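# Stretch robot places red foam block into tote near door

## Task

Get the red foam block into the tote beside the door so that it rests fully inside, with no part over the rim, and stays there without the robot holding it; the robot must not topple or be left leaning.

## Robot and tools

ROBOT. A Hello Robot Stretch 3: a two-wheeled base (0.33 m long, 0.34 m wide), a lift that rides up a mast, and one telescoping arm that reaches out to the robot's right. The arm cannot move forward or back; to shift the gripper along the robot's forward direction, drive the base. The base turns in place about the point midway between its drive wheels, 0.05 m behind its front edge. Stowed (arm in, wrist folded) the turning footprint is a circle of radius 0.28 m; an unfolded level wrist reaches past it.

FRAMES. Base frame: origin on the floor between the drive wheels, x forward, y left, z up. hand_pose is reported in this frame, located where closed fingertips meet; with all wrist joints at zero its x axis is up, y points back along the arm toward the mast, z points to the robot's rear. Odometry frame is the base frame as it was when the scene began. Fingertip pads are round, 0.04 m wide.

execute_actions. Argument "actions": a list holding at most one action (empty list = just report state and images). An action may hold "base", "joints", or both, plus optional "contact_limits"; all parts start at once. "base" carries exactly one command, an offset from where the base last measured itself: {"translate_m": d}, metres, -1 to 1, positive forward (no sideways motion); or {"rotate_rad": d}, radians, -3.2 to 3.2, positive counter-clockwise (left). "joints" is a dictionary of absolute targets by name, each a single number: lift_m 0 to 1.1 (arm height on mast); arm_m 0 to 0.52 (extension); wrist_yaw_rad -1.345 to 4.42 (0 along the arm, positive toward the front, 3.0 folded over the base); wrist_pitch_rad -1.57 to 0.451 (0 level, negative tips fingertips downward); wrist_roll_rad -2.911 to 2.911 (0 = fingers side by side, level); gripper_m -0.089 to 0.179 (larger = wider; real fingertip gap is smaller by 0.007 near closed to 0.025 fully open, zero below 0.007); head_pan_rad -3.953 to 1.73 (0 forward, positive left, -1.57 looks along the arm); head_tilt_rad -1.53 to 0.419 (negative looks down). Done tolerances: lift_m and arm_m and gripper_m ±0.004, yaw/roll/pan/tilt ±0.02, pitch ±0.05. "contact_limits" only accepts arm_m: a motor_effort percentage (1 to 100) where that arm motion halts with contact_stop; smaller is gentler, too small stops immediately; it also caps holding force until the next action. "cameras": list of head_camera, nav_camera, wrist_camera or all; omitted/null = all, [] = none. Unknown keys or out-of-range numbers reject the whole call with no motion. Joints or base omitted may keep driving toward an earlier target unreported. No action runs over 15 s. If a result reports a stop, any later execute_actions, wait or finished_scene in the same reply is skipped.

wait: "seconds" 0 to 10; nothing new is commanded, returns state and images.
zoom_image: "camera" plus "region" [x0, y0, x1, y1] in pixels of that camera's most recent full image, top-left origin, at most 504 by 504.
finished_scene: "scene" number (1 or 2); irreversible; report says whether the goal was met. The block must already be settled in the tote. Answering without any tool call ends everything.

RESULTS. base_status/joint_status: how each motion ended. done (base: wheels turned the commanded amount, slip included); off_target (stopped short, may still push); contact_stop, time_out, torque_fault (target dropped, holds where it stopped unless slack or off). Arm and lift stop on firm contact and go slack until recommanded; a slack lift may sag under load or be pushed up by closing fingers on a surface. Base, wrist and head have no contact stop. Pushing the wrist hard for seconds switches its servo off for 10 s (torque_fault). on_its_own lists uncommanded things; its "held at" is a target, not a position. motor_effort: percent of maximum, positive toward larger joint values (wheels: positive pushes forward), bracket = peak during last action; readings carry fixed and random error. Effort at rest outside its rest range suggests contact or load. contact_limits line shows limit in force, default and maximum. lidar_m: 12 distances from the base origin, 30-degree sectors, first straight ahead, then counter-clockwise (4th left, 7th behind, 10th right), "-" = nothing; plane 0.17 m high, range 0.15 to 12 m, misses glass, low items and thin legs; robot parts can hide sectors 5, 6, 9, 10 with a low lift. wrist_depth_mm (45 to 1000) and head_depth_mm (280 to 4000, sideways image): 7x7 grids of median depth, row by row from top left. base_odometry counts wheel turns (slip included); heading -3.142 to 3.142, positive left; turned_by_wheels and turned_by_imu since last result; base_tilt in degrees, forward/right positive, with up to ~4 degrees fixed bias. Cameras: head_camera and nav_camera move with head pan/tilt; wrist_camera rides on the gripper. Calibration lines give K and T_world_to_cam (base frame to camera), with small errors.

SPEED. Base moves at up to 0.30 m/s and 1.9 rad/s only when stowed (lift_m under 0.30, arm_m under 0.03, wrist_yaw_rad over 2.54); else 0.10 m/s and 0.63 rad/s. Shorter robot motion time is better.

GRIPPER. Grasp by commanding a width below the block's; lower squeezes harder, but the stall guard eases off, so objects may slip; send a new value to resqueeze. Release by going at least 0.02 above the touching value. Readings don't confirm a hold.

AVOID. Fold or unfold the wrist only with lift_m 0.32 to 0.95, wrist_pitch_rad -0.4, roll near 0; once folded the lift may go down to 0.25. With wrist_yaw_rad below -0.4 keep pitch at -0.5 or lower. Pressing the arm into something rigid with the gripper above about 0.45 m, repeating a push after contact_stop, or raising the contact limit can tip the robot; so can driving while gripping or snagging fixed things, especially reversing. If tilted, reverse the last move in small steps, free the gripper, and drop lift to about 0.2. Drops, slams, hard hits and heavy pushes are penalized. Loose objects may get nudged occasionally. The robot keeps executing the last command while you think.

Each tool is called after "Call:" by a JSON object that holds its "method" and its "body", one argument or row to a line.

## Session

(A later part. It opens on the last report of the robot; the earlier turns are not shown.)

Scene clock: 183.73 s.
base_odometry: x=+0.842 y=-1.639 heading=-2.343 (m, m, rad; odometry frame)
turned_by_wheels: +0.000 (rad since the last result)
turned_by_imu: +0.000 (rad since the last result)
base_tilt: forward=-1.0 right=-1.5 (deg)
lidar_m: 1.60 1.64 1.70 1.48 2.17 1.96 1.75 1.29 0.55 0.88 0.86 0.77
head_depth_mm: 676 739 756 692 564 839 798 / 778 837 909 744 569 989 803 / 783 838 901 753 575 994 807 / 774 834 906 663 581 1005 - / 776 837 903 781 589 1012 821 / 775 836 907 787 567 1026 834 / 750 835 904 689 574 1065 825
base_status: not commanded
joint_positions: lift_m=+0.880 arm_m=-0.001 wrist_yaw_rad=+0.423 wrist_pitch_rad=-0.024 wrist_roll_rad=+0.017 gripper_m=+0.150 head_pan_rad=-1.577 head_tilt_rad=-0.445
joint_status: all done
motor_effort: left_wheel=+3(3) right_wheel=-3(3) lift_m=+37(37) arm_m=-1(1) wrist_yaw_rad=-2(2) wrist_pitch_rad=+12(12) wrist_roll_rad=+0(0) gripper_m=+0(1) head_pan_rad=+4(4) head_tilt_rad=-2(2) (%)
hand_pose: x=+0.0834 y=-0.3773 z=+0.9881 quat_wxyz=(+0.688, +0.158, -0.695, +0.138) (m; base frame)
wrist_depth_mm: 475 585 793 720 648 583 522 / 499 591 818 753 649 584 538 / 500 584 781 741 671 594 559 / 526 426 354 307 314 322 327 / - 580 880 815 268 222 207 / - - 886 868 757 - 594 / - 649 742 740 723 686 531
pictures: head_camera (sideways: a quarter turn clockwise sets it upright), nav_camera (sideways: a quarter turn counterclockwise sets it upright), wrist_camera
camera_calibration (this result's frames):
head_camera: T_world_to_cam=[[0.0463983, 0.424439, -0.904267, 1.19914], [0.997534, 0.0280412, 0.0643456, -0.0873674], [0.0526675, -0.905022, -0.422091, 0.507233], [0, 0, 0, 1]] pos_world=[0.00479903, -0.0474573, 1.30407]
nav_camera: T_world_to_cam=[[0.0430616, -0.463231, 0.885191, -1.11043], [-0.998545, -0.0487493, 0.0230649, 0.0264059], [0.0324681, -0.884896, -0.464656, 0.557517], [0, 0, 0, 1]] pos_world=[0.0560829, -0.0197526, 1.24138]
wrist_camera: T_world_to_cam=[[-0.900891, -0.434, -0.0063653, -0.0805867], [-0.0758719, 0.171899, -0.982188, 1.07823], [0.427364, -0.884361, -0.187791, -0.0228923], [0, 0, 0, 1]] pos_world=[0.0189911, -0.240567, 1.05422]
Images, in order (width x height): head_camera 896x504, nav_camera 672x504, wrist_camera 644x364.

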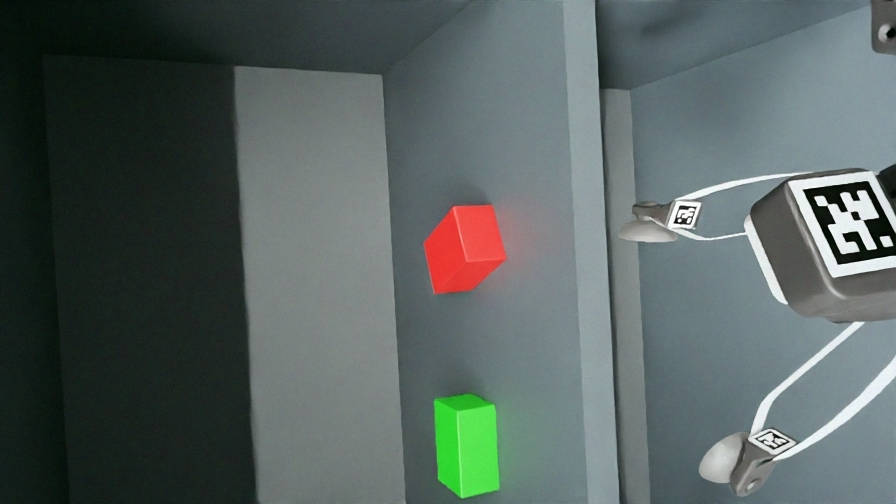

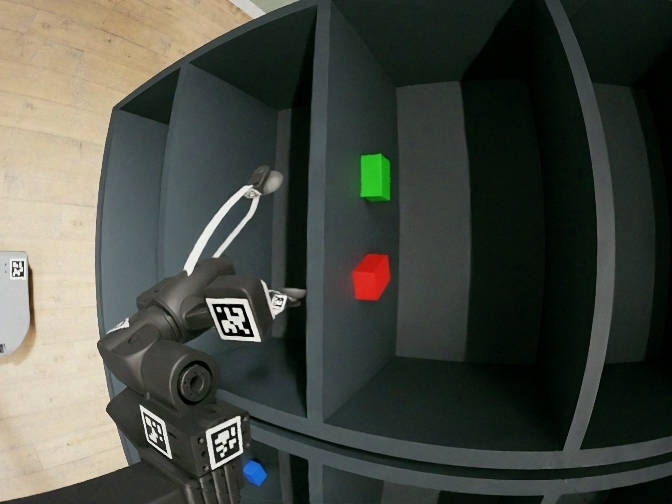

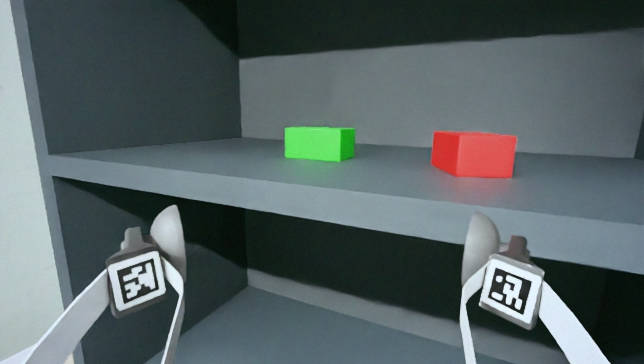

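Call:
{"method": "execute_actions", "body": {
  "actions": [
    {"base": {"translate_m": -0.09}, "joints": {"lift_m": 0.92, "gripper_m": 0.17}}
  ],
  "cameras": []
}}

Call:
{"method": "execute_actions", "body": {
  "actions": [
    {"joints": {"arm_m": 0.17}}
  ],
  "cameras": ["head_camera", "wrist_camera"]
}}

Scene clock: 233.53 s.
base_odometry: x=+0.905 y=-1.575 heading=-2.343 (m, m, rad; odometry frame)
turned_by_wheels: +0.000 (rad since the last result)
turned_by_imu: +0.000 (rad since the last result)
base_tilt: forward=-1.2 right=-1.7 (deg)
lidar_m: 1.69 1.74 1.74 1.83 2.16 1.88 1.67 1.21 0.51 0.56 0.97 0.84
head_depth_mm: 455 468 483 504 544 613 658 / 649 696 733 689 569 855 804 / 781 842 907 754 575 1030 830 / 778 838 906 767 581 1081 - / 778 839 906 672 589 1046 821 / 777 839 913 790 573 1018 825 / 750 838 908 797 574 1047 826
base_status: done
joint_positions: lift_m=+0.920 arm_m=-0.001 wrist_yaw_rad=+0.422 wrist_pitch_rad=-0.023 wrist_roll_rad=+0.017 gripper_m=+0.170 head_pan_rad=-1.577 head_tilt_rad=-0.445
joint_status: all done
motor_effort: left_wheel=+2(4) right_wheel=-3(8) lift_m=+37(37) arm_m=-1(1) wrist_yaw_rad=-2(2) wrist_pitch_rad=+12(12) wrist_roll_rad=+0(0) gripper_m=+0(88) head_pan_rad=+4(3) head_tilt_rad=-4(2) (%)
hand_pose: x=+0.0834 y=-0.3774 z=+1.0286 quat_wxyz=(+0.688, +0.157, -0.695, +0.139) (m; base frame)
wrist_depth_mm: 538 679 828 723 653 575 482 / 547 678 843 761 680 595 471 / 558 693 874 784 691 603 452 / 544 492 503 507 394 524 396 / 606 668 358 313 284 316 292 / - 803 980 850 729 249 215 / 639 740 818 833 748 691 331
pictures: none
No camera images: the call's "cameras" was empty. Leave "cameras" out to get every camera's image.

Scene clock: 236.03 s.
base_odometry: x=+0.905 y=-1.575 heading=-2.343 (m, m, rad; odometry frame)
turned_by_wheels: +0.000 (rad since the last result)
turned_by_imu: +0.000 (rad since the last result)
base_tilt: forward=-1.2 right=-1.6 (deg)
lidar_m: 1.69 1.74 1.73 1.83 2.16 1.88 1.66 1.21 0.52 0.56 0.98 0.84
head_depth_mm: 455 469 484 501 - 624 683 / 648 697 732 704 - 866 781 / 781 840 913 756 - - 811 / 779 840 906 818 - 973 817 / 779 837 909 671 591 1015 815 / 778 840 905 789 565 1021 823 / 753 838 909 796 573 1028 829
base_status: not commanded
joint_positions: lift_m=+0.920 arm_m=+0.170 wrist_yaw_rad=+0.421 wrist_pitch_rad=-0.023 wrist_roll_rad=+0.017 gripper_m=+0.170 head_pan_rad=-1.577 head_tilt_rad=-0.445
joint_status: all done
motor_effort: left_wheel=+3(3) right_wheel=-3(3) lift_m=+37(37) arm_m=+3(3) wrist_yaw_rad=-2(2) wrist_pitch_rad=+11(12) wrist_roll_rad=+0(0) gripper_m=-1(0) head_pan_rad=+4(4) head_tilt_rad=-2(2) (%)
hand_pose: x=+0.0831 y=-0.5479 z=+1.0286 quat_wxyz=(+0.688, +0.157, -0.695, +0.139) (m; base frame)
wrist_depth_mm: 551 694 642 547 493 437 396 / 547 683 655 563 504 452 406 / 557 710 709 593 525 466 419 / 476 418 376 430 512 453 393 / 272 299 279 236 284 316 291 / 205 182 194 195 197 197 200 / 200 159 148 149 150 150 151
pictures: head_camera (sideways: a quarter turn clockwise sets it upright), wrist_camera
camera_calibration (this result's frames):
head_camera: T_world_to_cam=[[0.0463562, 0.424444, -0.904267, 1.19914], [0.997531, 0.02814, 0.0643456, -0.0873674], [0.0527572, -0.905017, -0.422091, 0.507232], [0, 0, 0, 1]] pos_world=[0.00480373, -0.0474574, 1.30407]
wrist_camera: T_world_to_cam=[[-0.901472, -0.432792, -0.00631605, -0.153992], [-0.0748845, 0.170317, -0.98254, 1.14673], [0.426311, -0.885259, -0.185946, -0.168377], [0, 0, 0, 1]] pos_world=[0.0188332, -0.411011, 1.09443]
Images, in order (width x height): head_camera 896x504, wrist_camera 644x364.

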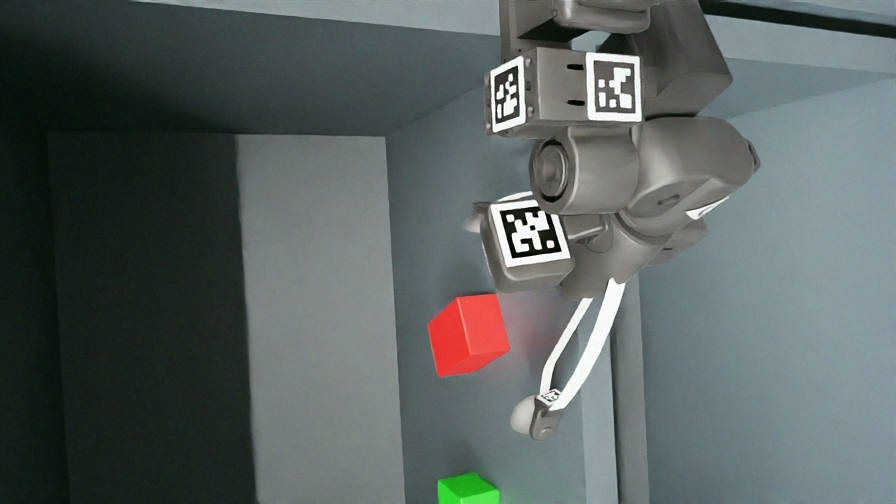

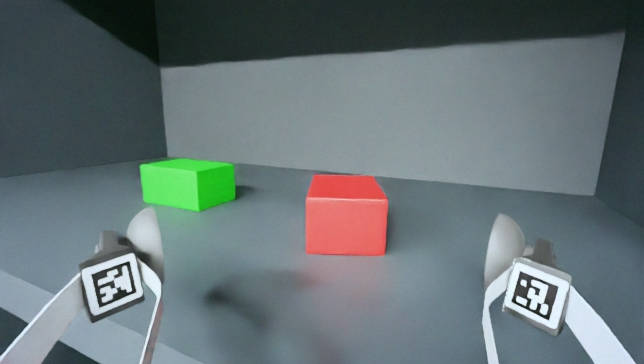

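Call:
{"method": "execute_actions", "body": {
  "actions": [
    {"base": {"translate_m": 0.035}, "joints": {"arm_m": 0.285}}
  ],
  "cameras": ["head_camera", "wrist_camera"]
}}

Scene clock: 250.87 s.
base_odometry: x=+0.881 y=-1.600 heading=-2.343 (m, m, rad; odometry frame)
turned_by_wheels: +0.000 (rad since the last result)
turned_by_imu: -0.014 (rad since the last result)
base_tilt: forward=-1.2 right=-1.7 (deg)
lidar_m: 1.65 1.70 1.72 1.83 2.15 1.91 1.70 1.23 0.53 0.65 0.96 0.81
head_depth_mm: 526 543 562 544 633 631 702 / 702 797 834 783 779 926 799 / 779 845 913 859 1129 992 808 / 778 841 905 929 582 1001 811 / 779 839 905 702 587 1008 817 / 777 833 903 833 589 1016 820 / 768 833 906 743 573 1029 825
base_status: done
joint_positions: lift_m=+0.920 arm_m=+0.285 wrist_yaw_rad=+0.419 wrist_pitch_rad=+0.015 wrist_roll_rad=+0.009 gripper_m=+0.170 head_pan_rad=-1.576 head_tilt_rad=-0.448
joint_status: all done
motor_effort: left_wheel=+0(23) right_wheel=+0(26) lift_m=+19(37) arm_m=+3(14) wrist_yaw_rad=+0(10) wrist_pitch_rad=-8(54) wrist_roll_rad=+6(17) gripper_m=-1(1) head_pan_rad=+4(4) head_tilt_rad=+0(2) (%)
hand_pose: x=+0.0831 y=-0.6640 z=+1.0390 quat_wxyz=(+0.688, +0.143, -0.695, +0.152) (m; base frame)
wrist_depth_mm: 535 587 498 436 389 348 317 / 538 594 514 451 401 355 323 / 549 613 521 465 409 369 333 / 514 609 529 472 417 374 335 / 234 269 322 196 335 361 327 / 225 203 148 130 224 228 230 / 154 163 120 119 167 169 170
pictures: head_camera (sideways: a quarter turn clockwise sets it upright), wrist_camera
camera_calibration (this result's frames):
head_camera: T_world_to_cam=[[0.0461239, 0.427355, -0.902906, 1.19737], [0.997513, 0.0285187, 0.064455, -0.0875094], [0.0532949, -0.903634, -0.424977, 0.510984], [0, 0, 0, 1]] pos_world=[0.00483148, -0.0474648, 1.30391]
wrist_camera: T_world_to_cam=[[-0.902287, -0.431126, 0.00295441, -0.212676], [-0.0667844, 0.132994, -0.988864, 1.15786], [0.425932, -0.892436, -0.148791, -0.312487], [0, 0, 0, 1]] pos_world=[0.0185308, -0.524553, 1.0991]
Images, in order (width x height): head_camera 896x504, wrist_camera 644x364.

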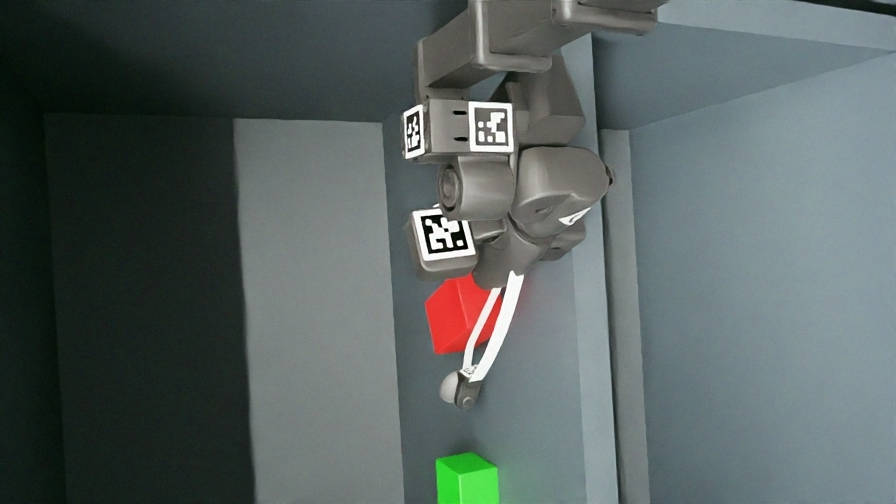

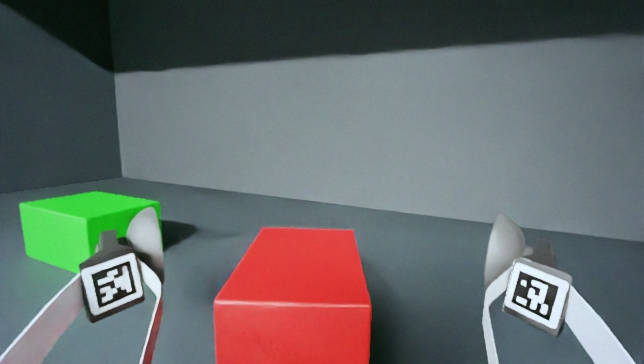

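Call:
{"method": "execute_actions", "body": {
  "actions": [
    {"joints": {"lift_m": 0.95, "wrist_pitch_rad": -0.18, "arm_m": 0.295}}
  ],
  "cameras": ["wrist_camera"]
}}

Scene clock: 261.00 s.
base_odometry: x=+0.881 y=-1.600 heading=-2.343 (m, m, rad; odometry frame)
turned_by_wheels: +0.000 (rad since the last result)
turned_by_imu: +0.000 (rad since the last result)
base_tilt: forward=-1.0 right=-1.6 (deg)
lidar_m: 1.65 1.70 1.72 1.83 2.15 1.91 1.70 1.24 0.53 0.66 0.96 0.81
head_depth_mm: 527 543 560 - 571 631 703 / 705 796 828 - 563 925 804 / 780 841 912 - 835 991 804 / 779 837 909 - 580 998 809 / 779 840 904 730 584 1010 815 / 773 836 903 790 590 1023 822 / 771 835 902 742 571 1025 830
base_status: not commanded
joint_positions: lift_m=+0.950 arm_m=+0.295 wrist_yaw_rad=+0.422 wrist_pitch_rad=-0.197 wrist_roll_rad=+0.016 gripper_m=+0.170 head_pan_rad=-1.576 head_tilt_rad=-0.448
joint_status: all done
motor_effort: left_wheel=+1(3) right_wheel=-1(8) lift_m=+36(34) arm_m=+3(4) wrist_yaw_rad=-2(2) wrist_pitch_rad=+9(23) wrist_roll_rad=+1(6) gripper_m=-1(1) head_pan_rad=+5(3) head_tilt_rad=-1(0) (%)
hand_pose: x=+0.0796 y=-0.6646 z=+1.0147 quat_wxyz=(+0.697, +0.216, -0.679, +0.078) (m; base frame)
wrist_depth_mm: 521 539 455 398 362 325 296 / 526 569 491 427 375 336 305 / 503 512 489 442 406 357 320 / 220 253 308 189 313 315 315 / 216 228 141 134 220 236 222 / 174 161 115 114 170 171 170 / 134 137 127 124 139 139 139
pictures: wrist_camera
camera_calibration (this result's frames):
wrist_camera: T_world_to_cam=[[-0.901635, -0.432384, -0.00994423, -0.203757], [-0.144534, 0.322903, -0.935331, 1.21169], [0.407633, -0.841889, -0.353635, -0.0722628], [0, 0, 0, 1]] pos_world=[0.0208734, -0.540197, 1.10575]
Images, in order (width x height): wrist_camera 644x364.

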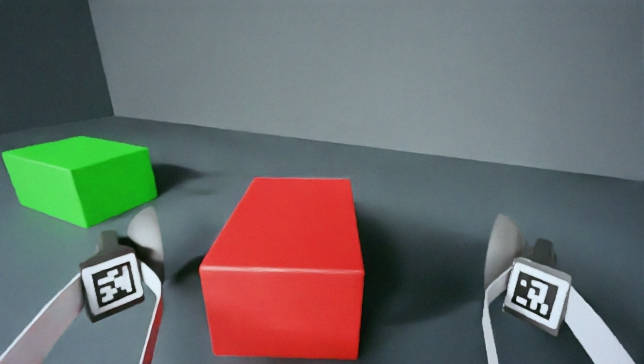

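Call:
{"method": "execute_actions", "body": {
  "actions": [
    {"joints": {"gripper_m": 0.03}}
  ],
  "cameras": ["wrist_camera"]
}}

Scene clock: 267.37 s.
base_odometry: x=+0.881 y=-1.600 heading=-2.343 (m, m, rad; odometry frame)
turned_by_wheels: +0.000 (rad since the last result)
turned_by_imu: +0.000 (rad since the last result)
base_tilt: forward=-1.1 right=-1.5 (deg)
lidar_m: 1.65 1.70 1.72 1.83 2.16 1.91 1.70 1.24 0.52 0.66 0.96 0.81
head_depth_mm: 527 546 560 - 570 629 701 / 702 797 828 - 564 923 798 / 782 839 910 - 833 997 805 / 781 836 909 - 581 997 812 / 776 833 906 702 585 1006 819 / 774 834 902 784 591 1020 824 / 772 835 906 743 570 1021 827
base_status: not commanded
joint_positions: lift_m=+0.950 arm_m=+0.295 wrist_yaw_rad=+0.422 wrist_pitch_rad=-0.197 wrist_roll_rad=+0.016 gripper_m=+0.031 head_pan_rad=-1.576 head_tilt_rad=-0.448
joint_status: all done
motor_effort: left_wheel=+0(1) right_wheel=-1(1) lift_m=+36(37) arm_m=+2(3) wrist_yaw_rad=-2(2) wrist_pitch_rad=+9(9) wrist_roll_rad=+1(1) gripper_m=-24(100) head_pan_rad=+4(4) head_tilt_rad=+0(2) (%)
hand_pose: x=+0.0796 y=-0.6646 z=+1.0146 quat_wxyz=(+0.698, +0.216, -0.679, +0.077) (m; base frame)
wrist_depth_mm: 521 534 457 401 360 322 292 / 536 574 489 431 379 341 309 / 514 517 489 446 401 356 321 / 222 252 306 188 315 312 315 / 215 217 150 133 204 221 222 / 167 168 154 122 129 170 172 / 136 137 138 130 137 139 139
pictures: wrist_camera
camera_calibration (this result's frames):
wrist_camera: T_world_to_cam=[[-0.901635, -0.432384, -0.00994826, -0.203752], [-0.144611, 0.323071, -0.935261, 1.21169], [0.407606, -0.841825, -0.353819, -0.0720349], [0, 0, 0, 1]] pos_world=[0.020875, -0.5402, 1.10573]
Images, in order (width x height): wrist_camera 644x364.

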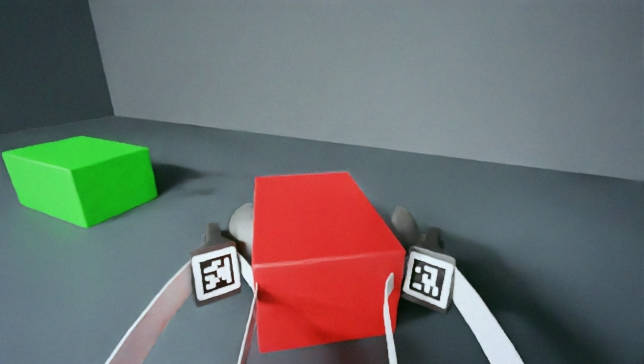

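Call:
{"method": "execute_actions", "body": {
  "actions": [
    {"joints": {"lift_m": 0.985}}
  ],
  "cameras": []
}}

Call:
{"method": "execute_actions", "body": {
  "actions": [
    {"joints": {"arm_m": 0.0}}
  ],
  "cameras": ["wrist_camera"]
}}

Scene clock: 281.17 s.
base_odometry: x=+0.881 y=-1.600 heading=-2.343 (m, m, rad; odometry frame)
turned_by_wheels: +0.000 (rad since the last result)
turned_by_imu: +0.000 (rad since the last result)
base_tilt: forward=-1.1 right=-1.6 (deg)
lidar_m: 1.65 1.70 1.73 1.83 2.15 1.90 1.70 1.24 0.53 0.65 0.95 0.81
head_depth_mm: 527 544 555 - 562 630 699 / 702 797 826 640 567 922 802 / 778 842 901 - 570 994 807 / 777 836 897 - 578 1002 810 / 777 836 902 668 585 1010 817 / 775 837 901 781 591 1019 823 / 774 833 897 739 569 1022 827
base_status: not commanded
joint_positions: lift_m=+0.985 arm_m=+0.295 wrist_yaw_rad=+0.422 wrist_pitch_rad=-0.202 wrist_roll_rad=+0.016 gripper_m=+0.031 head_pan_rad=-1.576 head_tilt_rad=-0.448
joint_status: all done
motor_effort: left_wheel=+1(1) right_wheel=-1(1) lift_m=+37(38) arm_m=+3(2) wrist_yaw_rad=-3(2) wrist_pitch_rad=+11(11) wrist_roll_rad=+1(1) gripper_m=-23(24) head_pan_rad=+4(4) head_tilt_rad=+0(1) (%)
hand_pose: x=+0.0795 y=-0.6642 z=+1.0484 quat_wxyz=(+0.698, +0.218, -0.678, +0.076) (m; base frame)
wrist_depth_mm: 528 536 457 403 362 326 294 / 534 572 499 424 379 341 306 / 536 588 520 456 399 362 324 / 342 365 397 188 398 369 332 / 244 251 150 133 261 286 285 / 215 216 200 122 128 220 221 / 177 177 178 133 176 180 181
pictures: none
No camera images: the call's "cameras" was empty. Leave "cameras" out to get every camera's image.

Scene clock: 284.57 s.
base_odometry: x=+0.881 y=-1.600 heading=-2.343 (m, m, rad; odometry frame)
turned_by_wheels: +0.000 (rad since the last result)
turned_by_imu: +0.000 (rad since the last result)
base_tilt: forward=-1.0 right=-1.5 (deg)
lidar_m: 1.65 1.70 1.72 1.83 2.16 1.91 1.70 1.24 0.53 0.65 0.96 0.81
head_depth_mm: 527 543 562 583 560 - - / 703 795 838 727 567 - - / 780 842 909 751 572 - - / 775 837 910 762 579 - - / 776 834 908 771 556 934 793 / 773 833 903 784 414 955 821 / 771 831 902 742 570 1023 824
base_status: not commanded
joint_positions: lift_m=+0.985 arm_m=+0.000 wrist_yaw_rad=+0.421 wrist_pitch_rad=-0.203 wrist_roll_rad=+0.016 gripper_m=+0.031 head_pan_rad=-1.576 head_tilt_rad=-0.448
joint_status: all done
motor_effort: left_wheel=+1(1) right_wheel=-1(1) lift_m=+37(37) arm_m=-4(3) wrist_yaw_rad=-2(3) wrist_pitch_rad=+12(11) wrist_roll_rad=+1(1) gripper_m=-23(24) head_pan_rad=+3(3) head_tilt_rad=-1(1) (%)
hand_pose: x=+0.0792 y=-0.3699 z=+1.0483 quat_wxyz=(+0.698, +0.218, -0.678, +0.075) (m; base frame)
wrist_depth_mm: 522 640 765 693 615 567 507 / 517 657 824 735 655 592 524 / 529 627 662 686 671 606 508 / 570 428 399 189 405 405 404 / - 716 150 133 266 285 289 / - 723 815 122 128 254 235 / - 689 720 133 715 677 389
pictures: wrist_camera
camera_calibration (this result's frames):
wrist_camera: T_world_to_cam=[[-0.902058, -0.431497, -0.0100831, -0.0758604], [-0.146386, 0.327834, -0.933325, 1.14779], [0.406033, -0.840437, -0.35889, 0.194001], [0, 0, 0, 1]] pos_world=[0.0208193, -0.245973, 1.14012]
Images, in order (width x height): wrist_camera 644x364.

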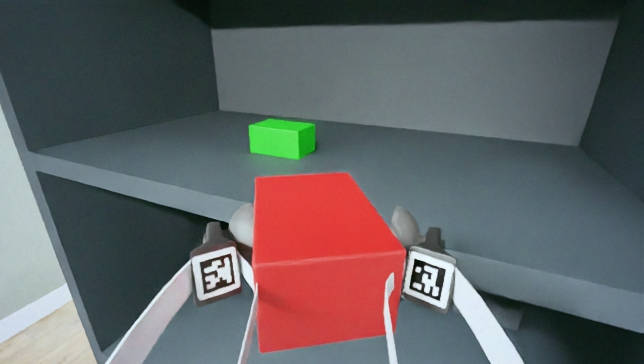

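Call:
{"method": "execute_actions", "body": {
  "actions": [
    {"joints": {"lift_m": 0.9, "wrist_pitch_rad": -0.4, "head_pan_rad": 0.0, "head_tilt_rad": -0.6}}
  ],
  "cameras": []
}}

Call:
{"method": "execute_actions", "body": {
  "actions": [
    {"base": {"translate_m": 0.6}, "joints": {"lift_m": 0.28, "wrist_yaw_rad": 2.62}}
  ],
  "cameras": ["wrist_camera", "nav_camera"]
}}

Scene clock: 316.40 s.
base_odometry: x=+0.881 y=-1.600 heading=-2.343 (m, m, rad; odometry frame)
turned_by_wheels: +0.000 (rad since the last result)
turned_by_imu: +0.000 (rad since the last result)
base_tilt: forward=-0.9 right=-1.6 (deg)
lidar_m: 1.65 1.70 1.72 1.83 2.16 1.91 1.70 1.24 0.52 0.65 0.96 0.81
head_depth_mm: 1403 1537 1731 1959 1826 1468 1236 / 1393 1542 1735 1946 1837 1486 1246 / 1401 1542 1726 1954 1839 1500 1251 / 1390 1540 1703 1924 1867 1506 1264 / 1380 1511 1707 1933 1862 1520 1269 / 1378 1517 1691 1919 1909 1533 1277 / 1378 1509 1695 1896 1921 1538 1286
base_status: not commanded
joint_positions: lift_m=+0.900 arm_m=+0.000 wrist_yaw_rad=+0.421 wrist_pitch_rad=-0.420 wrist_roll_rad=+0.016 gripper_m=+0.031 head_pan_rad=-0.007 head_tilt_rad=-0.593
joint_status: all done
motor_effort: left_wheel=+0(1) right_wheel=-1(1) lift_m=+25(35) arm_m=-3(4) wrist_yaw_rad=-2(1) wrist_pitch_rad=+10(11) wrist_roll_rad=+1(1) gripper_m=-23(24) head_pan_rad=+4(49) head_tilt_rad=-4(19) (%)
hand_pose: x=+0.0702 y=-0.3499 z=+0.9124 quat_wxyz=(+0.702, +0.289, -0.651, -0.002) (m; base frame)
wrist_depth_mm: 400 332 293 276 277 282 291 / 530 668 870 758 236 209 189 / 578 710 900 860 752 655 456 / - 753 882 188 815 706 433 / - 702 150 133 694 693 400 / - 873 569 122 129 593 373 / - - 985 133 512 506 346
pictures: none
No camera images: the call's "cameras" was empty. Leave "cameras" out to get every camera's image.

Scene clock: 323.13 s.
base_odometry: x=+0.462 y=-2.030 heading=-2.343 (m, m, rad; odometry frame)
turned_by_wheels: +0.000 (rad since the last result)
turned_by_imu: -0.002 (rad since the last result)
base_tilt: forward=-1.1 right=-1.5 (deg)
lidar_m: 1.05 1.08 1.43 1.65 2.08 2.47 2.30 0.92 0.97 0.47 1.55 1.10
head_depth_mm: 867 963 1073 1212 1386 1473 1234 / 866 957 1067 1199 1381 1485 1239 / 865 954 1063 1197 1378 1492 1250 / 862 952 1059 1202 1374 1499 1261 / 849 936 1048 1192 1359 1485 1260 / 850 938 1043 1189 1357 1495 1270 / 847 936 1041 1180 1360 1489 1286
base_status: done
joint_positions: lift_m=+0.280 arm_m=+0.000 wrist_yaw_rad=+2.618 wrist_pitch_rad=-0.421 wrist_roll_rad=+0.016 gripper_m=+0.031 head_pan_rad=-0.007 head_tilt_rad=-0.594
joint_status: all done
motor_effort: left_wheel=+0(9) right_wheel=-1(6) lift_m=+25(24) arm_m=-3(4) wrist_yaw_rad=+2(3) wrist_pitch_rad=+10(11) wrist_roll_rad=+1(1) gripper_m=-23(23) head_pan_rad=+3(4) head_tilt_rad=-3(3) (%)
hand_pose: x=+0.0908 y=+0.0487 z=+0.2923 quat_wxyz=(+0.322, +0.711, -0.039, +0.624) (m; base frame)
wrist_depth_mm: - - - - - 953 789 / - - - - - - 810 / 962 944 973 980 971 986 822 / 738 752 730 189 757 724 757 / 613 585 151 134 555 594 598 / - 498 119 121 128 492 493 / - - - 133 420 429 428
pictures: nav_camera (sideways: a quarter turn counterclockwise sets it upright), wrist_camera
camera_calibration (this result's frames):
nav_camera: T_world_to_cam=[[0.589269, 0.0418925, 0.80685, -1.0116], [0.05093, -0.998595, 0.0146523, 0.03096], [0.80633, 0.0324587, -0.590574, 0.716626], [0, 0, 0, 1]] pos_world=[0.0166932, 0.0500344, 1.23898]
wrist_camera: T_world_to_cam=[[0.876525, -0.481117, -0.0151616, -0.0499914], [-0.276864, -0.478139, -0.833504, 0.328574], [0.393764, 0.734785, -0.552305, 0.25075], [0, 0, 0, 1]] pos_world=[0.0360528, -0.0511948, 0.4116]
Images, in order (width x height): nav_camera 672x504, wrist_camera 644x364.

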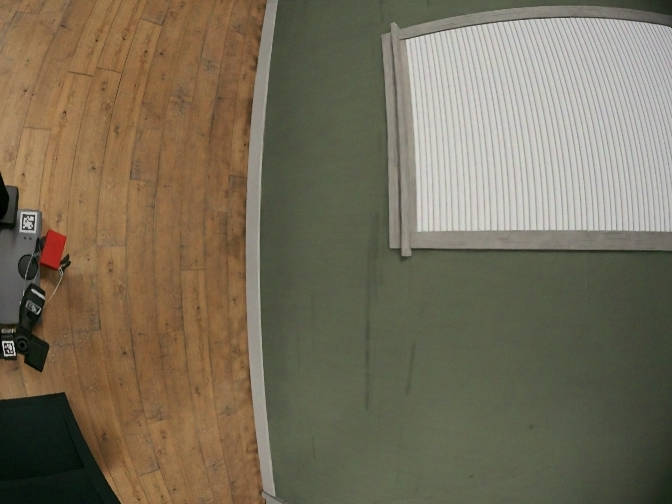

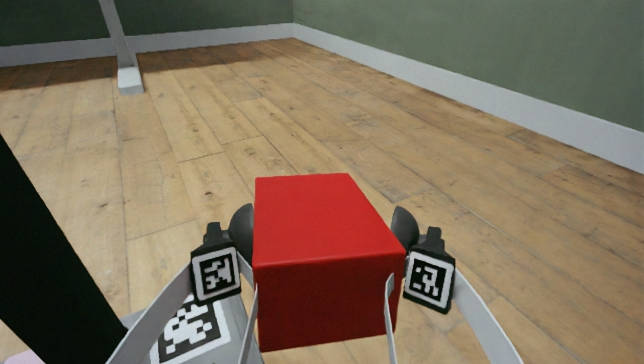

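Call:
{"method": "execute_actions", "body": {
  "actions": [
    {"base": {"translate_m": 0.53}}
  ],
  "cameras": []
}}

Call:
{"method": "execute_actions", "body": {
  "actions": [
    {"base": {"rotate_rad": -1.55}}
  ],
  "cameras": []
}}

Call:
{"method": "execute_actions", "body": {
  "actions": [
    {"base": {"translate_m": 1.0}}
  ],
  "cameras": ["head_camera", "nav_camera"]
}}

Scene clock: 335.50 s.
base_odometry: x=+0.092 y=-2.409 heading=-2.343 (m, m, rad; odometry frame)
turned_by_wheels: +0.000 (rad since the last result)
turned_by_imu: -0.002 (rad since the last result)
base_tilt: forward=-1.1 right=-1.5 (deg)
lidar_m: 0.51 0.53 0.70 1.74 2.20 2.45 2.32 0.66 0.64 2.28 0.76 0.54
head_depth_mm: 401 443 495 558 644 755 915 / 400 441 492 557 639 752 907 / 399 440 490 555 637 748 901 / 398 439 488 551 634 742 896 / 396 437 486 549 609 736 891 / 390 425 469 526 610 733 883 / 380 422 476 537 615 729 875
base_status: done
joint_positions: lift_m=+0.280 arm_m=+0.000 wrist_yaw_rad=+2.618 wrist_pitch_rad=-0.421 wrist_roll_rad=+0.016 gripper_m=+0.031 head_pan_rad=-0.007 head_tilt_rad=-0.594
joint_status: not commanded
motor_effort: left_wheel=+1(9) right_wheel=-1(5) lift_m=+25(25) arm_m=-3(3) wrist_yaw_rad=+1(0) wrist_pitch_rad=+10(10) wrist_roll_rad=+1(1) gripper_m=-23(23) head_pan_rad=+3(4) head_tilt_rad=-2(2) (%)
hand_pose: x=+0.0908 y=+0.0487 z=+0.2923 quat_wxyz=(+0.322, +0.711, -0.039, +0.624) (m; base frame)
wrist_depth_mm: - - - 897 601 456 368 / - - - 951 630 478 379 / 959 993 967 913 686 505 395 / 738 736 710 189 676 532 407 / 604 600 150 133 559 539 425 / - 501 118 122 128 505 434 / - - - 133 423 427 419
pictures: none
No camera images: the call's "cameras" was empty. Leave "cameras" out to get every camera's image.

Scene clock: 337.63 s.
base_odometry: x=+0.092 y=-2.409 heading=+2.390 (m, m, rad; odometry frame)
turned_by_wheels: -1.550 (rad since the last result)
turned_by_imu: -1.560 (rad since the last result)
base_tilt: forward=-1.1 right=-1.6 (deg)
lidar_m: 2.12 0.75 0.54 0.51 0.53 0.71 1.84 1.75 2.45 2.31 0.65 0.64
head_depth_mm: 2264 2522 2842 2370 1813 1440 1231 / 2279 2525 2784 2404 1815 1482 1245 / 2280 2530 2817 2425 1852 1492 1257 / 2283 2512 2818 2322 1865 1505 1252 / 2257 2502 2766 2462 1870 1519 1264 / 2212 2410 2215 2116 1832 1529 1272 / 1593 1542 1490 1474 1447 1393 1249
base_status: done
joint_positions: lift_m=+0.280 arm_m=+0.000 wrist_yaw_rad=+2.618 wrist_pitch_rad=-0.421 wrist_roll_rad=+0.016 gripper_m=+0.031 head_pan_rad=-0.007 head_tilt_rad=-0.594
joint_status: not commanded
motor_effort: left_wheel=+3(11) right_wheel=-3(8) lift_m=+25(25) arm_m=-4(3) wrist_yaw_rad=+1(1) wrist_pitch_rad=+10(11) wrist_roll_rad=+1(1) gripper_m=-23(23) head_pan_rad=+4(3) head_tilt_rad=-3(3) (%)
hand_pose: x=+0.0908 y=+0.0487 z=+0.2923 quat_wxyz=(+0.322, +0.711, -0.039, +0.624) (m; base frame)
wrist_depth_mm: 414 459 514 587 698 853 - / 434 494 562 654 744 968 - / 477 528 615 696 873 958 976 / 516 561 632 189 755 745 736 / 558 561 151 134 567 602 591 / - 502 118 122 128 498 499 / - - - 133 417 425 427
pictures: none
No camera images: the call's "cameras" was empty. Leave "cameras" out to get every camera's image.

Scene clock: 342.73 s.
base_odometry: x=-0.639 y=-1.727 heading=+2.391 (m, m, rad; odometry frame)
turned_by_wheels: +0.000 (rad since the last result)
turned_by_imu: -0.003 (rad since the last result)
base_tilt: forward=-1.0 right=-1.5 (deg)
lidar_m: 1.63 0.76 0.56 0.54 0.56 0.74 1.92 0.62 0.45 0.44 2.38 1.71
head_depth_mm: 1374 1526 1710 1931 1804 1474 1243 / 1372 1536 1702 1940 1837 1486 1245 / 1373 1517 1690 1930 1850 1484 1248 / 1372 1517 1694 1905 1865 1431 1258 / 1372 1516 1681 1921 1865 1481 1269 / 1363 1517 1681 1894 1898 1525 1273 / 1378 1477 1616 1505 1468 1417 1251
base_status: done
joint_positions: lift_m=+0.280 arm_m=+0.000 wrist_yaw_rad=+2.618 wrist_pitch_rad=-0.421 wrist_roll_rad=+0.016 gripper_m=+0.031 head_pan_rad=-0.007 head_tilt_rad=-0.594
joint_status: not commanded
motor_effort: left_wheel=+3(11) right_wheel=-3(6) lift_m=+25(25) arm_m=-3(3) wrist_yaw_rad=+1(1) wrist_pitch_rad=+11(11) wrist_roll_rad=+1(1) gripper_m=-23(24) head_pan_rad=+4(3) head_tilt_rad=-3(3) (%)
hand_pose: x=+0.0908 y=+0.0487 z=+0.2923 quat_wxyz=(+0.322, +0.711, -0.039, +0.624) (m; base frame)
wrist_depth_mm: 431 479 530 598 705 859 - / 461 507 574 670 782 - - / 495 559 637 747 878 985 - / 537 586 667 189 744 740 721 / 560 589 150 133 565 591 595 / - 506 118 122 128 509 489 / - - - 133 420 424 424
pictures: head_camera (sideways: a quarter turn clockwise sets it upright), nav_camera (sideways: a quarter turn counterclockwise sets it upright)
camera_calibration (this result's frames):
head_camera: T_world_to_cam=[[-0.553779, 0.0475406, -0.831305, 1.10765], [-0.0175408, 0.997481, 0.0687288, -0.0868689], [0.832479, 0.0526423, -0.55155, 0.670923], [0, 0, 0, 1]] pos_world=[0.0533405, -0.00132715, 1.29681]
nav_camera: T_world_to_cam=[[0.589372, 0.0419191, 0.806773, -1.0115], [0.0509782, -0.998592, 0.0146447, 0.0309696], [0.806251, 0.0324967, -0.59068, 0.716764], [0, 0, 0, 1]] pos_world=[0.0166826, 0.050035, 1.23898]
Images, in order (width x height): head_camera 896x504, nav_camera 672x504.

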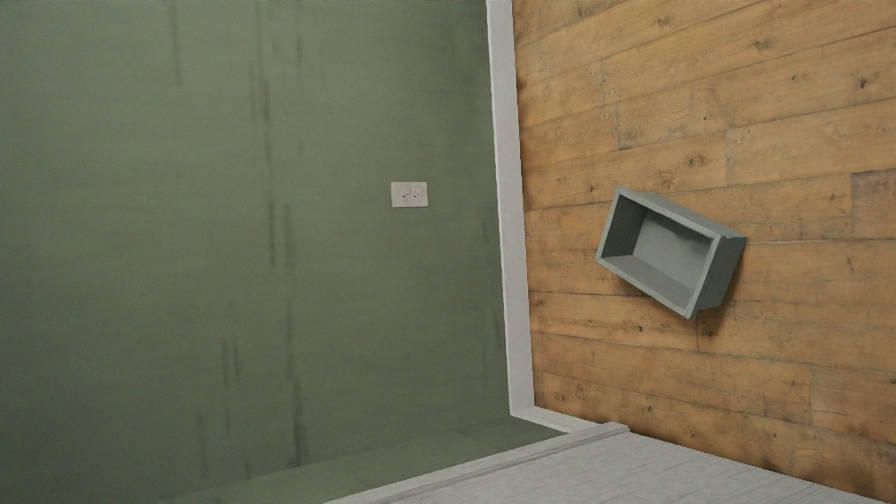

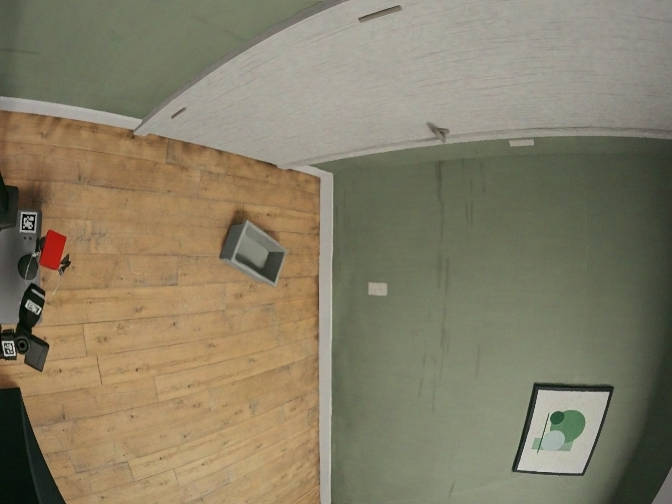

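Call:
{"method": "execute_actions", "body": {
  "actions": [
    {"base": {"translate_m": 0.55}}
  ],
  "cameras": []
}}

Call:
{"method": "execute_actions", "body": {
  "actions": [
    {"base": {"rotate_rad": 1.57}, "joints": {"head_pan_rad": -1.57, "head_tilt_rad": -1.15}}
  ],
  "cameras": []
}}

Call:
{"method": "execute_actions", "body": {
  "actions": [
    {"base": {"translate_m": 0.17}, "joints": {"lift_m": 0.36}}
  ],
  "cameras": ["head_camera"]
}}

Scene clock: 409.03 s.
base_odometry: x=-1.041 y=-1.352 heading=+2.391 (m, m, rad; odometry frame)
turned_by_wheels: +0.000 (rad since the last result)
turned_by_imu: -0.002 (rad since the last result)
base_tilt: forward=-1.0 right=-1.5 (deg)
lidar_m: 1.08 0.79 0.56 0.53 0.54 0.76 1.96 0.78 0.92 2.33 1.58 1.13
head_depth_mm: 890 988 1101 1249 1425 1470 1236 / 892 983 1103 1238 1422 1487 1246 / 891 982 1104 1236 1419 1492 1254 / 888 980 1089 1232 1429 1505 1258 / 886 975 1091 1234 1418 1518 1263 / 882 977 1089 1225 1413 1525 1271 / 886 976 1084 1224 1384 1452 1280
base_status: done
joint_positions: lift_m=+0.280 arm_m=+0.000 wrist_yaw_rad=+2.618 wrist_pitch_rad=-0.421 wrist_roll_rad=+0.016 gripper_m=+0.031 head_pan_rad=-0.007 head_tilt_rad=-0.594
joint_status: not commanded
motor_effort: left_wheel=+4(12) right_wheel=-3(6) lift_m=+25(25) arm_m=-4(3) wrist_yaw_rad=+0(1) wrist_pitch_rad=+10(11) wrist_roll_rad=+1(1) gripper_m=-23(23) head_pan_rad=+3(3) head_tilt_rad=-2(2) (%)
hand_pose: x=+0.0908 y=+0.0487 z=+0.2923 quat_wxyz=(+0.322, +0.711, -0.039, +0.624) (m; base frame)
wrist_depth_mm: 424 466 539 625 733 884 810 / 450 503 574 680 832 - 830 / 489 551 614 768 876 969 868 / 531 589 660 188 737 728 752 / 569 592 150 133 448 551 523 / - 504 118 122 128 374 380 / - - - 133 423 405 413
pictures: none
No camera images: the call's "cameras" was empty. Leave "cameras" out to get every camera's image.

Scene clock: 411.23 s.
base_odometry: x=-1.041 y=-1.352 heading=-2.323 (m, m, rad; odometry frame)
turned_by_wheels: +1.570 (rad since the last result)
turned_by_imu: +1.580 (rad since the last result)
base_tilt: forward=-1.1 right=-1.6 (deg)
lidar_m: 0.53 0.54 0.77 1.99 0.81 0.92 2.39 1.57 1.13 1.08 0.78 0.56
head_depth_mm: 1086 1334 1534 1403 1275 1192 - / 1079 1340 1546 1414 1290 - - / 1080 1325 1558 1421 1308 - - / 1077 1326 1550 1394 1304 1203 847 / 1074 1318 1559 1449 1296 1206 1114 / 1066 1312 1569 1463 1329 1219 1120 / 1065 1305 1499 1430 1320 1218 1126
base_status: done
joint_positions: lift_m=+0.280 arm_m=+0.000 wrist_yaw_rad=+2.618 wrist_pitch_rad=-0.421 wrist_roll_rad=+0.016 gripper_m=+0.031 head_pan_rad=-1.563 head_tilt_rad=-1.136
joint_status: all done
motor_effort: left_wheel=-3(9) right_wheel=+3(11) lift_m=+25(25) arm_m=-3(3) wrist_yaw_rad=+1(1) wrist_pitch_rad=+11(10) wrist_roll_rad=+1(1) gripper_m=-23(24) head_pan_rad=-4(49) head_tilt_rad=-6(36) (%)
hand_pose: x=+0.0908 y=+0.0487 z=+0.2923 quat_wxyz=(+0.322, +0.711, -0.039, +0.624) (m; base frame)
wrist_depth_mm: - - - 979 672 496 382 / - - - - 701 524 389 / 927 986 946 959 751 546 407 / 742 729 740 189 717 572 437 / 609 587 150 133 548 542 445 / - 504 118 122 128 504 463 / - - - 133 417 427 425
pictures: none
No camera images: the call's "cameras" was empty. Leave "cameras" out to get every camera's image.

Scene clock: 414.13 s.
base_odometry: x=-1.157 y=-1.476 heading=-2.323 (m, m, rad; odometry frame)
turned_by_wheels: +0.000 (rad since the last result)
turned_by_imu: -0.001 (rad since the last result)
base_tilt: forward=-1.1 right=-1.6 (deg)
lidar_m: 0.36 0.37 0.53 1.37 0.89 0.92 2.40 1.57 1.12 1.08 0.53 0.38
head_depth_mm: 1082 1338 1533 1397 1283 1192 - / 1081 1326 1543 1409 1294 - - / 1080 1323 1552 1403 1319 - - / 1075 1309 1541 1447 1303 1215 765 / 1063 1308 1554 1445 1321 1207 1109 / 1064 1306 1500 1389 1290 1198 1113 / 1034 1097 997 974 951 925 895
base_status: done
joint_positions: lift_m=+0.360 arm_m=+0.000 wrist_yaw_rad=+2.618 wrist_pitch_rad=-0.421 wrist_roll_rad=+0.016 gripper_m=+0.031 head_pan_rad=-1.564 head_tilt_rad=-1.136
joint_status: all done
motor_effort: left_wheel=-3(11) right_wheel=+3(11) lift_m=+37(39) arm_m=-3(3) wrist_yaw_rad=+0(0) wrist_pitch_rad=+11(11) wrist_roll_rad=+1(1) gripper_m=-23(23) head_pan_rad=-3(3) head_tilt_rad=-7(6) (%)
hand_pose: x=+0.0907 y=+0.0486 z=+0.3716 quat_wxyz=(+0.322, +0.711, -0.038, +0.624) (m; base frame)
wrist_depth_mm: - - - 667 443 314 255 / - - - 726 475 320 265 / - - - 811 509 338 275 / 889 842 856 189 549 355 286 / 734 698 149 134 445 383 297 / - 595 553 122 128 407 308 / - 501 516 133 504 402 324
pictures: head_camera (sideways: a quarter turn clockwise sets it upright)
camera_calibration (this result's frames):
head_camera: T_world_to_cam=[[0.0373321, 0.903971, -0.425962, 0.575877], [0.997414, -0.00750851, 0.0714807, -0.0965922], [0.0614181, -0.427529, -0.901913, 1.13123], [0, 0, 0, 1]] pos_world=[0.00536543, -0.0376661, 1.27248]
Images, in order (width x height): head_camera 896x504.

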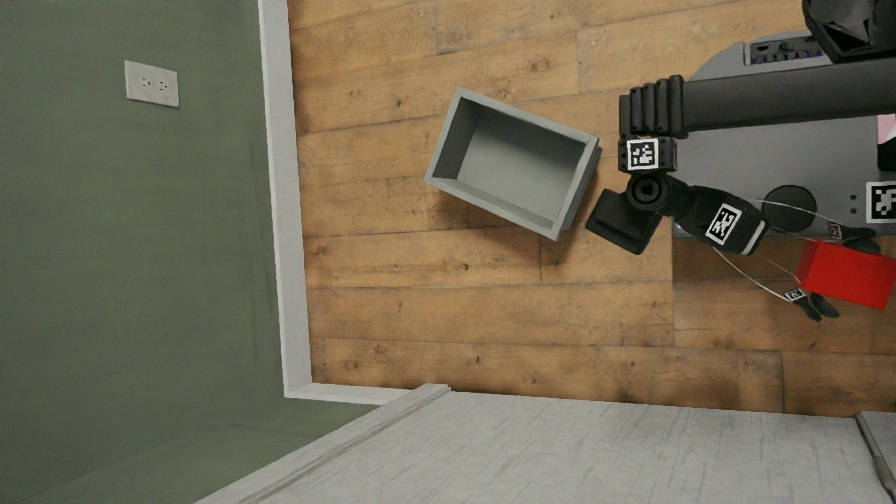

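Call:
{"method": "execute_actions", "body": {
  "actions": [
    {"joints": {"wrist_yaw_rad": -0.38}}
  ],
  "cameras": []
}}

Call:
{"method": "execute_actions", "body": {
  "actions": [
    {"joints": {"wrist_pitch_rad": -0.8, "arm_m": 0.155, "lift_m": 0.25}}
  ],
  "cameras": ["head_camera", "wrist_camera"]
}}

Scene clock: 426.03 s.
base_odometry: x=-1.157 y=-1.476 heading=-2.323 (m, m, rad; odometry frame)
turned_by_wheels: +0.000 (rad since the last result)
turned_by_imu: +0.000 (rad since the last result)
base_tilt: forward=-1.1 right=-1.5 (deg)
lidar_m: 0.36 0.37 0.53 1.37 0.89 0.92 2.39 1.57 1.12 1.08 0.53 0.38
head_depth_mm: 1083 1335 1529 1410 1285 1191 - / 1081 1338 1551 1419 1293 - - / 1076 1320 1559 1403 1305 - - / 1068 1316 1561 1434 1299 1209 1109 / 1063 1306 1562 1447 1326 1204 1119 / 1058 1302 1497 1388 1293 1199 1102 / 1031 1094 997 980 948 922 897
base_status: not commanded
joint_positions: lift_m=+0.360 arm_m=+0.000 wrist_yaw_rad=-0.377 wrist_pitch_rad=-0.421 wrist_roll_rad=+0.016 gripper_m=+0.031 head_pan_rad=-1.564 head_tilt_rad=-1.136
joint_status: all done
motor_effort: left_wheel=-3(3) right_wheel=+3(3) lift_m=+37(37) arm_m=-4(3) wrist_yaw_rad=-3(3) wrist_pitch_rad=+11(11) wrist_roll_rad=+1(1) gripper_m=-23(23) head_pan_rad=-3(3) head_tilt_rad=-7(6) (%)
hand_pose: x=-0.1040 y=-0.3534 z=+0.3716 quat_wxyz=(+0.646, +0.014, -0.712, -0.275) (m; base frame)
wrist_depth_mm: 640 674 739 822 895 - - / 678 717 818 900 - - - / 726 804 864 961 - - - / 778 838 884 189 899 890 870 / 694 711 151 134 652 727 714 / 597 586 433 122 128 587 596 / 501 499 461 133 508 511 507
pictures: none
No camera images: the call's "cameras" was empty. Leave "cameras" out to get every camera's image.

Scene clock: 428.43 s.
base_odometry: x=-1.157 y=-1.476 heading=-2.323 (m, m, rad; odometry frame)
turned_by_wheels: +0.000 (rad since the last result)
turned_by_imu: +0.000 (rad since the last result)
base_tilt: forward=-1.1 right=-1.6 (deg)
lidar_m: 0.36 0.37 0.53 1.37 0.89 0.92 2.40 1.56 1.12 0.44 0.53 0.38
head_depth_mm: 1080 1341 1535 1406 1284 1187 - / 1082 1322 1538 1416 1290 - - / 1074 1320 1542 1415 1263 1228 - / 1076 1318 1555 1445 1295 1213 1105 / 1067 1311 1566 1449 1315 1207 1121 / 1063 1301 1490 1386 1298 1201 1110 / 1035 1094 996 978 946 920 898
base_status: not commanded
joint_positions: lift_m=+0.250 arm_m=+0.155 wrist_yaw_rad=-0.378 wrist_pitch_rad=-0.813 wrist_roll_rad=+0.016 gripper_m=+0.031 head_pan_rad=-1.564 head_tilt_rad=-1.136
joint_status: all done
motor_effort: left_wheel=-4(3) right_wheel=+3(3) lift_m=+25(32) arm_m=+3(4) wrist_yaw_rad=-1(2) wrist_pitch_rad=+7(9) wrist_roll_rad=+1(1) gripper_m=-23(23) head_pan_rad=-4(4) head_tilt_rad=-6(6) (%)
hand_pose: x=-0.0802 y=-0.4470 z=+0.1863 quat_wxyz=(+0.580, +0.149, -0.695, -0.398) (m; base frame)
wrist_depth_mm: 564 600 617 607 606 606 610 / 521 520 520 530 522 523 522 / 463 459 454 344 318 465 463 / 421 414 396 188 374 412 413 / 375 375 150 133 246 364 368 / 337 340 213 122 128 329 334 / 312 312 214 133 300 309 306
pictures: head_camera (sideways: a quarter turn clockwise sets it upright), wrist_camera
camera_calibration (this result's frames):
head_camera: T_world_to_cam=[[0.0373321, 0.903971, -0.425962, 0.575877], [0.997414, -0.00750851, 0.0714807, -0.0965922], [0.0614181, -0.427529, -0.901913, 1.13123], [0, 0, 0, 1]] pos_world=[0.00536543, -0.0376661, 1.27248]
wrist_camera: T_world_to_cam=[[-0.934107, 0.356298, -0.0222655, 0.0902299], [0.307065, 0.77009, -0.559171, 0.509535], [-0.182085, -0.529162, -0.828753, 0.0641262], [0, 0, 0, 1]] pos_world=[-0.0604997, -0.390604, 0.340071]
Images, in order (width x height): head_camera 896x504, wrist_camera 644x364.

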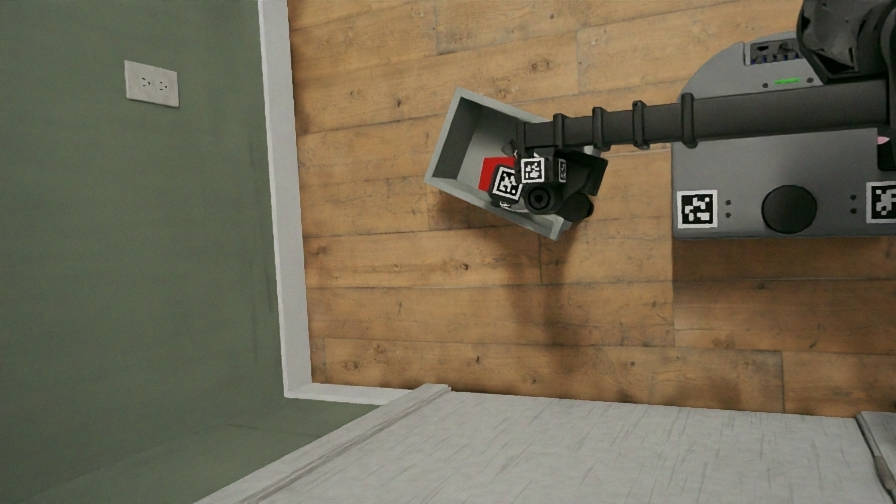

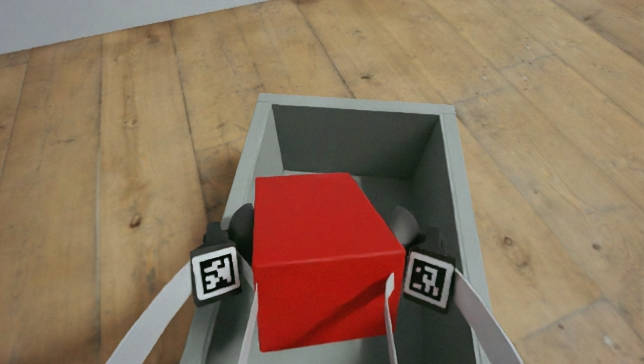

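Call:
{"method": "execute_actions", "body": {
  "actions": [
    {"base": {"translate_m": -0.02}, "joints": {"lift_m": 0.145}}
  ],
  "cameras": ["wrist_camera"]
}}

Scene clock: 438.73 s.
base_odometry: x=-1.143 y=-1.461 heading=-2.323 (m, m, rad; odometry frame)
turned_by_wheels: +0.000 (rad since the last result)
turned_by_imu: +0.000 (rad since the last result)
base_tilt: forward=-1.0 right=-1.7 (deg)
lidar_m: 0.38 0.39 0.56 1.44 0.87 0.92 2.40 1.57 1.12 1.08 0.56 0.40
head_depth_mm: 1083 1336 1540 1405 1278 1195 - / 1086 1324 1553 1409 1288 - - / 1073 1319 1553 1382 1252 1225 - / 1071 1313 1555 1441 1293 1214 1104 / 1068 1313 1561 1453 1310 1209 1110 / 1062 1303 1545 1422 1303 1205 1127 / 1050 1156 1060 1037 1001 972 948
base_status: done
joint_positions: lift_m=+0.145 arm_m=+0.155 wrist_yaw_rad=-0.378 wrist_pitch_rad=-0.813 wrist_roll_rad=+0.016 gripper_m=+0.031 head_pan_rad=-1.564 head_tilt_rad=-1.136
joint_status: all done
motor_effort: left_wheel=-3(9) right_wheel=+3(5) lift_m=+25(24) arm_m=+2(3) wrist_yaw_rad=-1(1) wrist_pitch_rad=+7(7) wrist_roll_rad=+1(1) gripper_m=-23(23) head_pan_rad=-4(3) head_tilt_rad=-7(6) (%)
hand_pose: x=-0.0802 y=-0.4469 z=+0.0812 quat_wxyz=(+0.580, +0.150, -0.695, -0.398) (m; base frame)
wrist_depth_mm: 424 424 230 234 227 402 420 / 368 347 250 274 259 342 364 / 320 176 257 308 298 175 319 / 286 155 238 188 270 153 284 / 254 148 150 133 198 138 255 / 118 142 210 122 128 133 228 / 114 143 211 133 210 122 207
pictures: wrist_camera
camera_calibration (this result's frames):
wrist_camera: T_world_to_cam=[[-0.934104, 0.356307, -0.0222714, 0.0879003], [0.307153, 0.77031, -0.55882, 0.450802], [-0.181955, -0.528836, -0.82899, -0.0227259], [0, 0, 0, 1]] pos_world=[-0.0604921, -0.390595, 0.235035]
Images, in order (width x height): wrist_camera 644x364.

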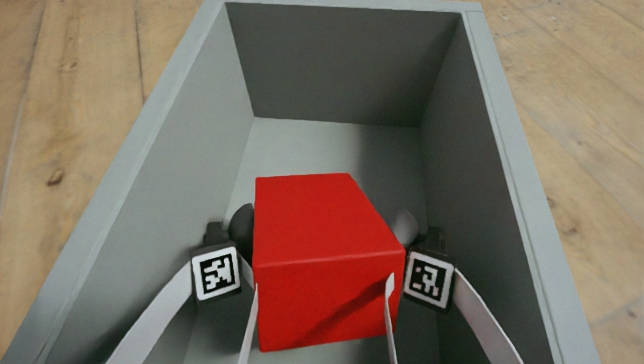

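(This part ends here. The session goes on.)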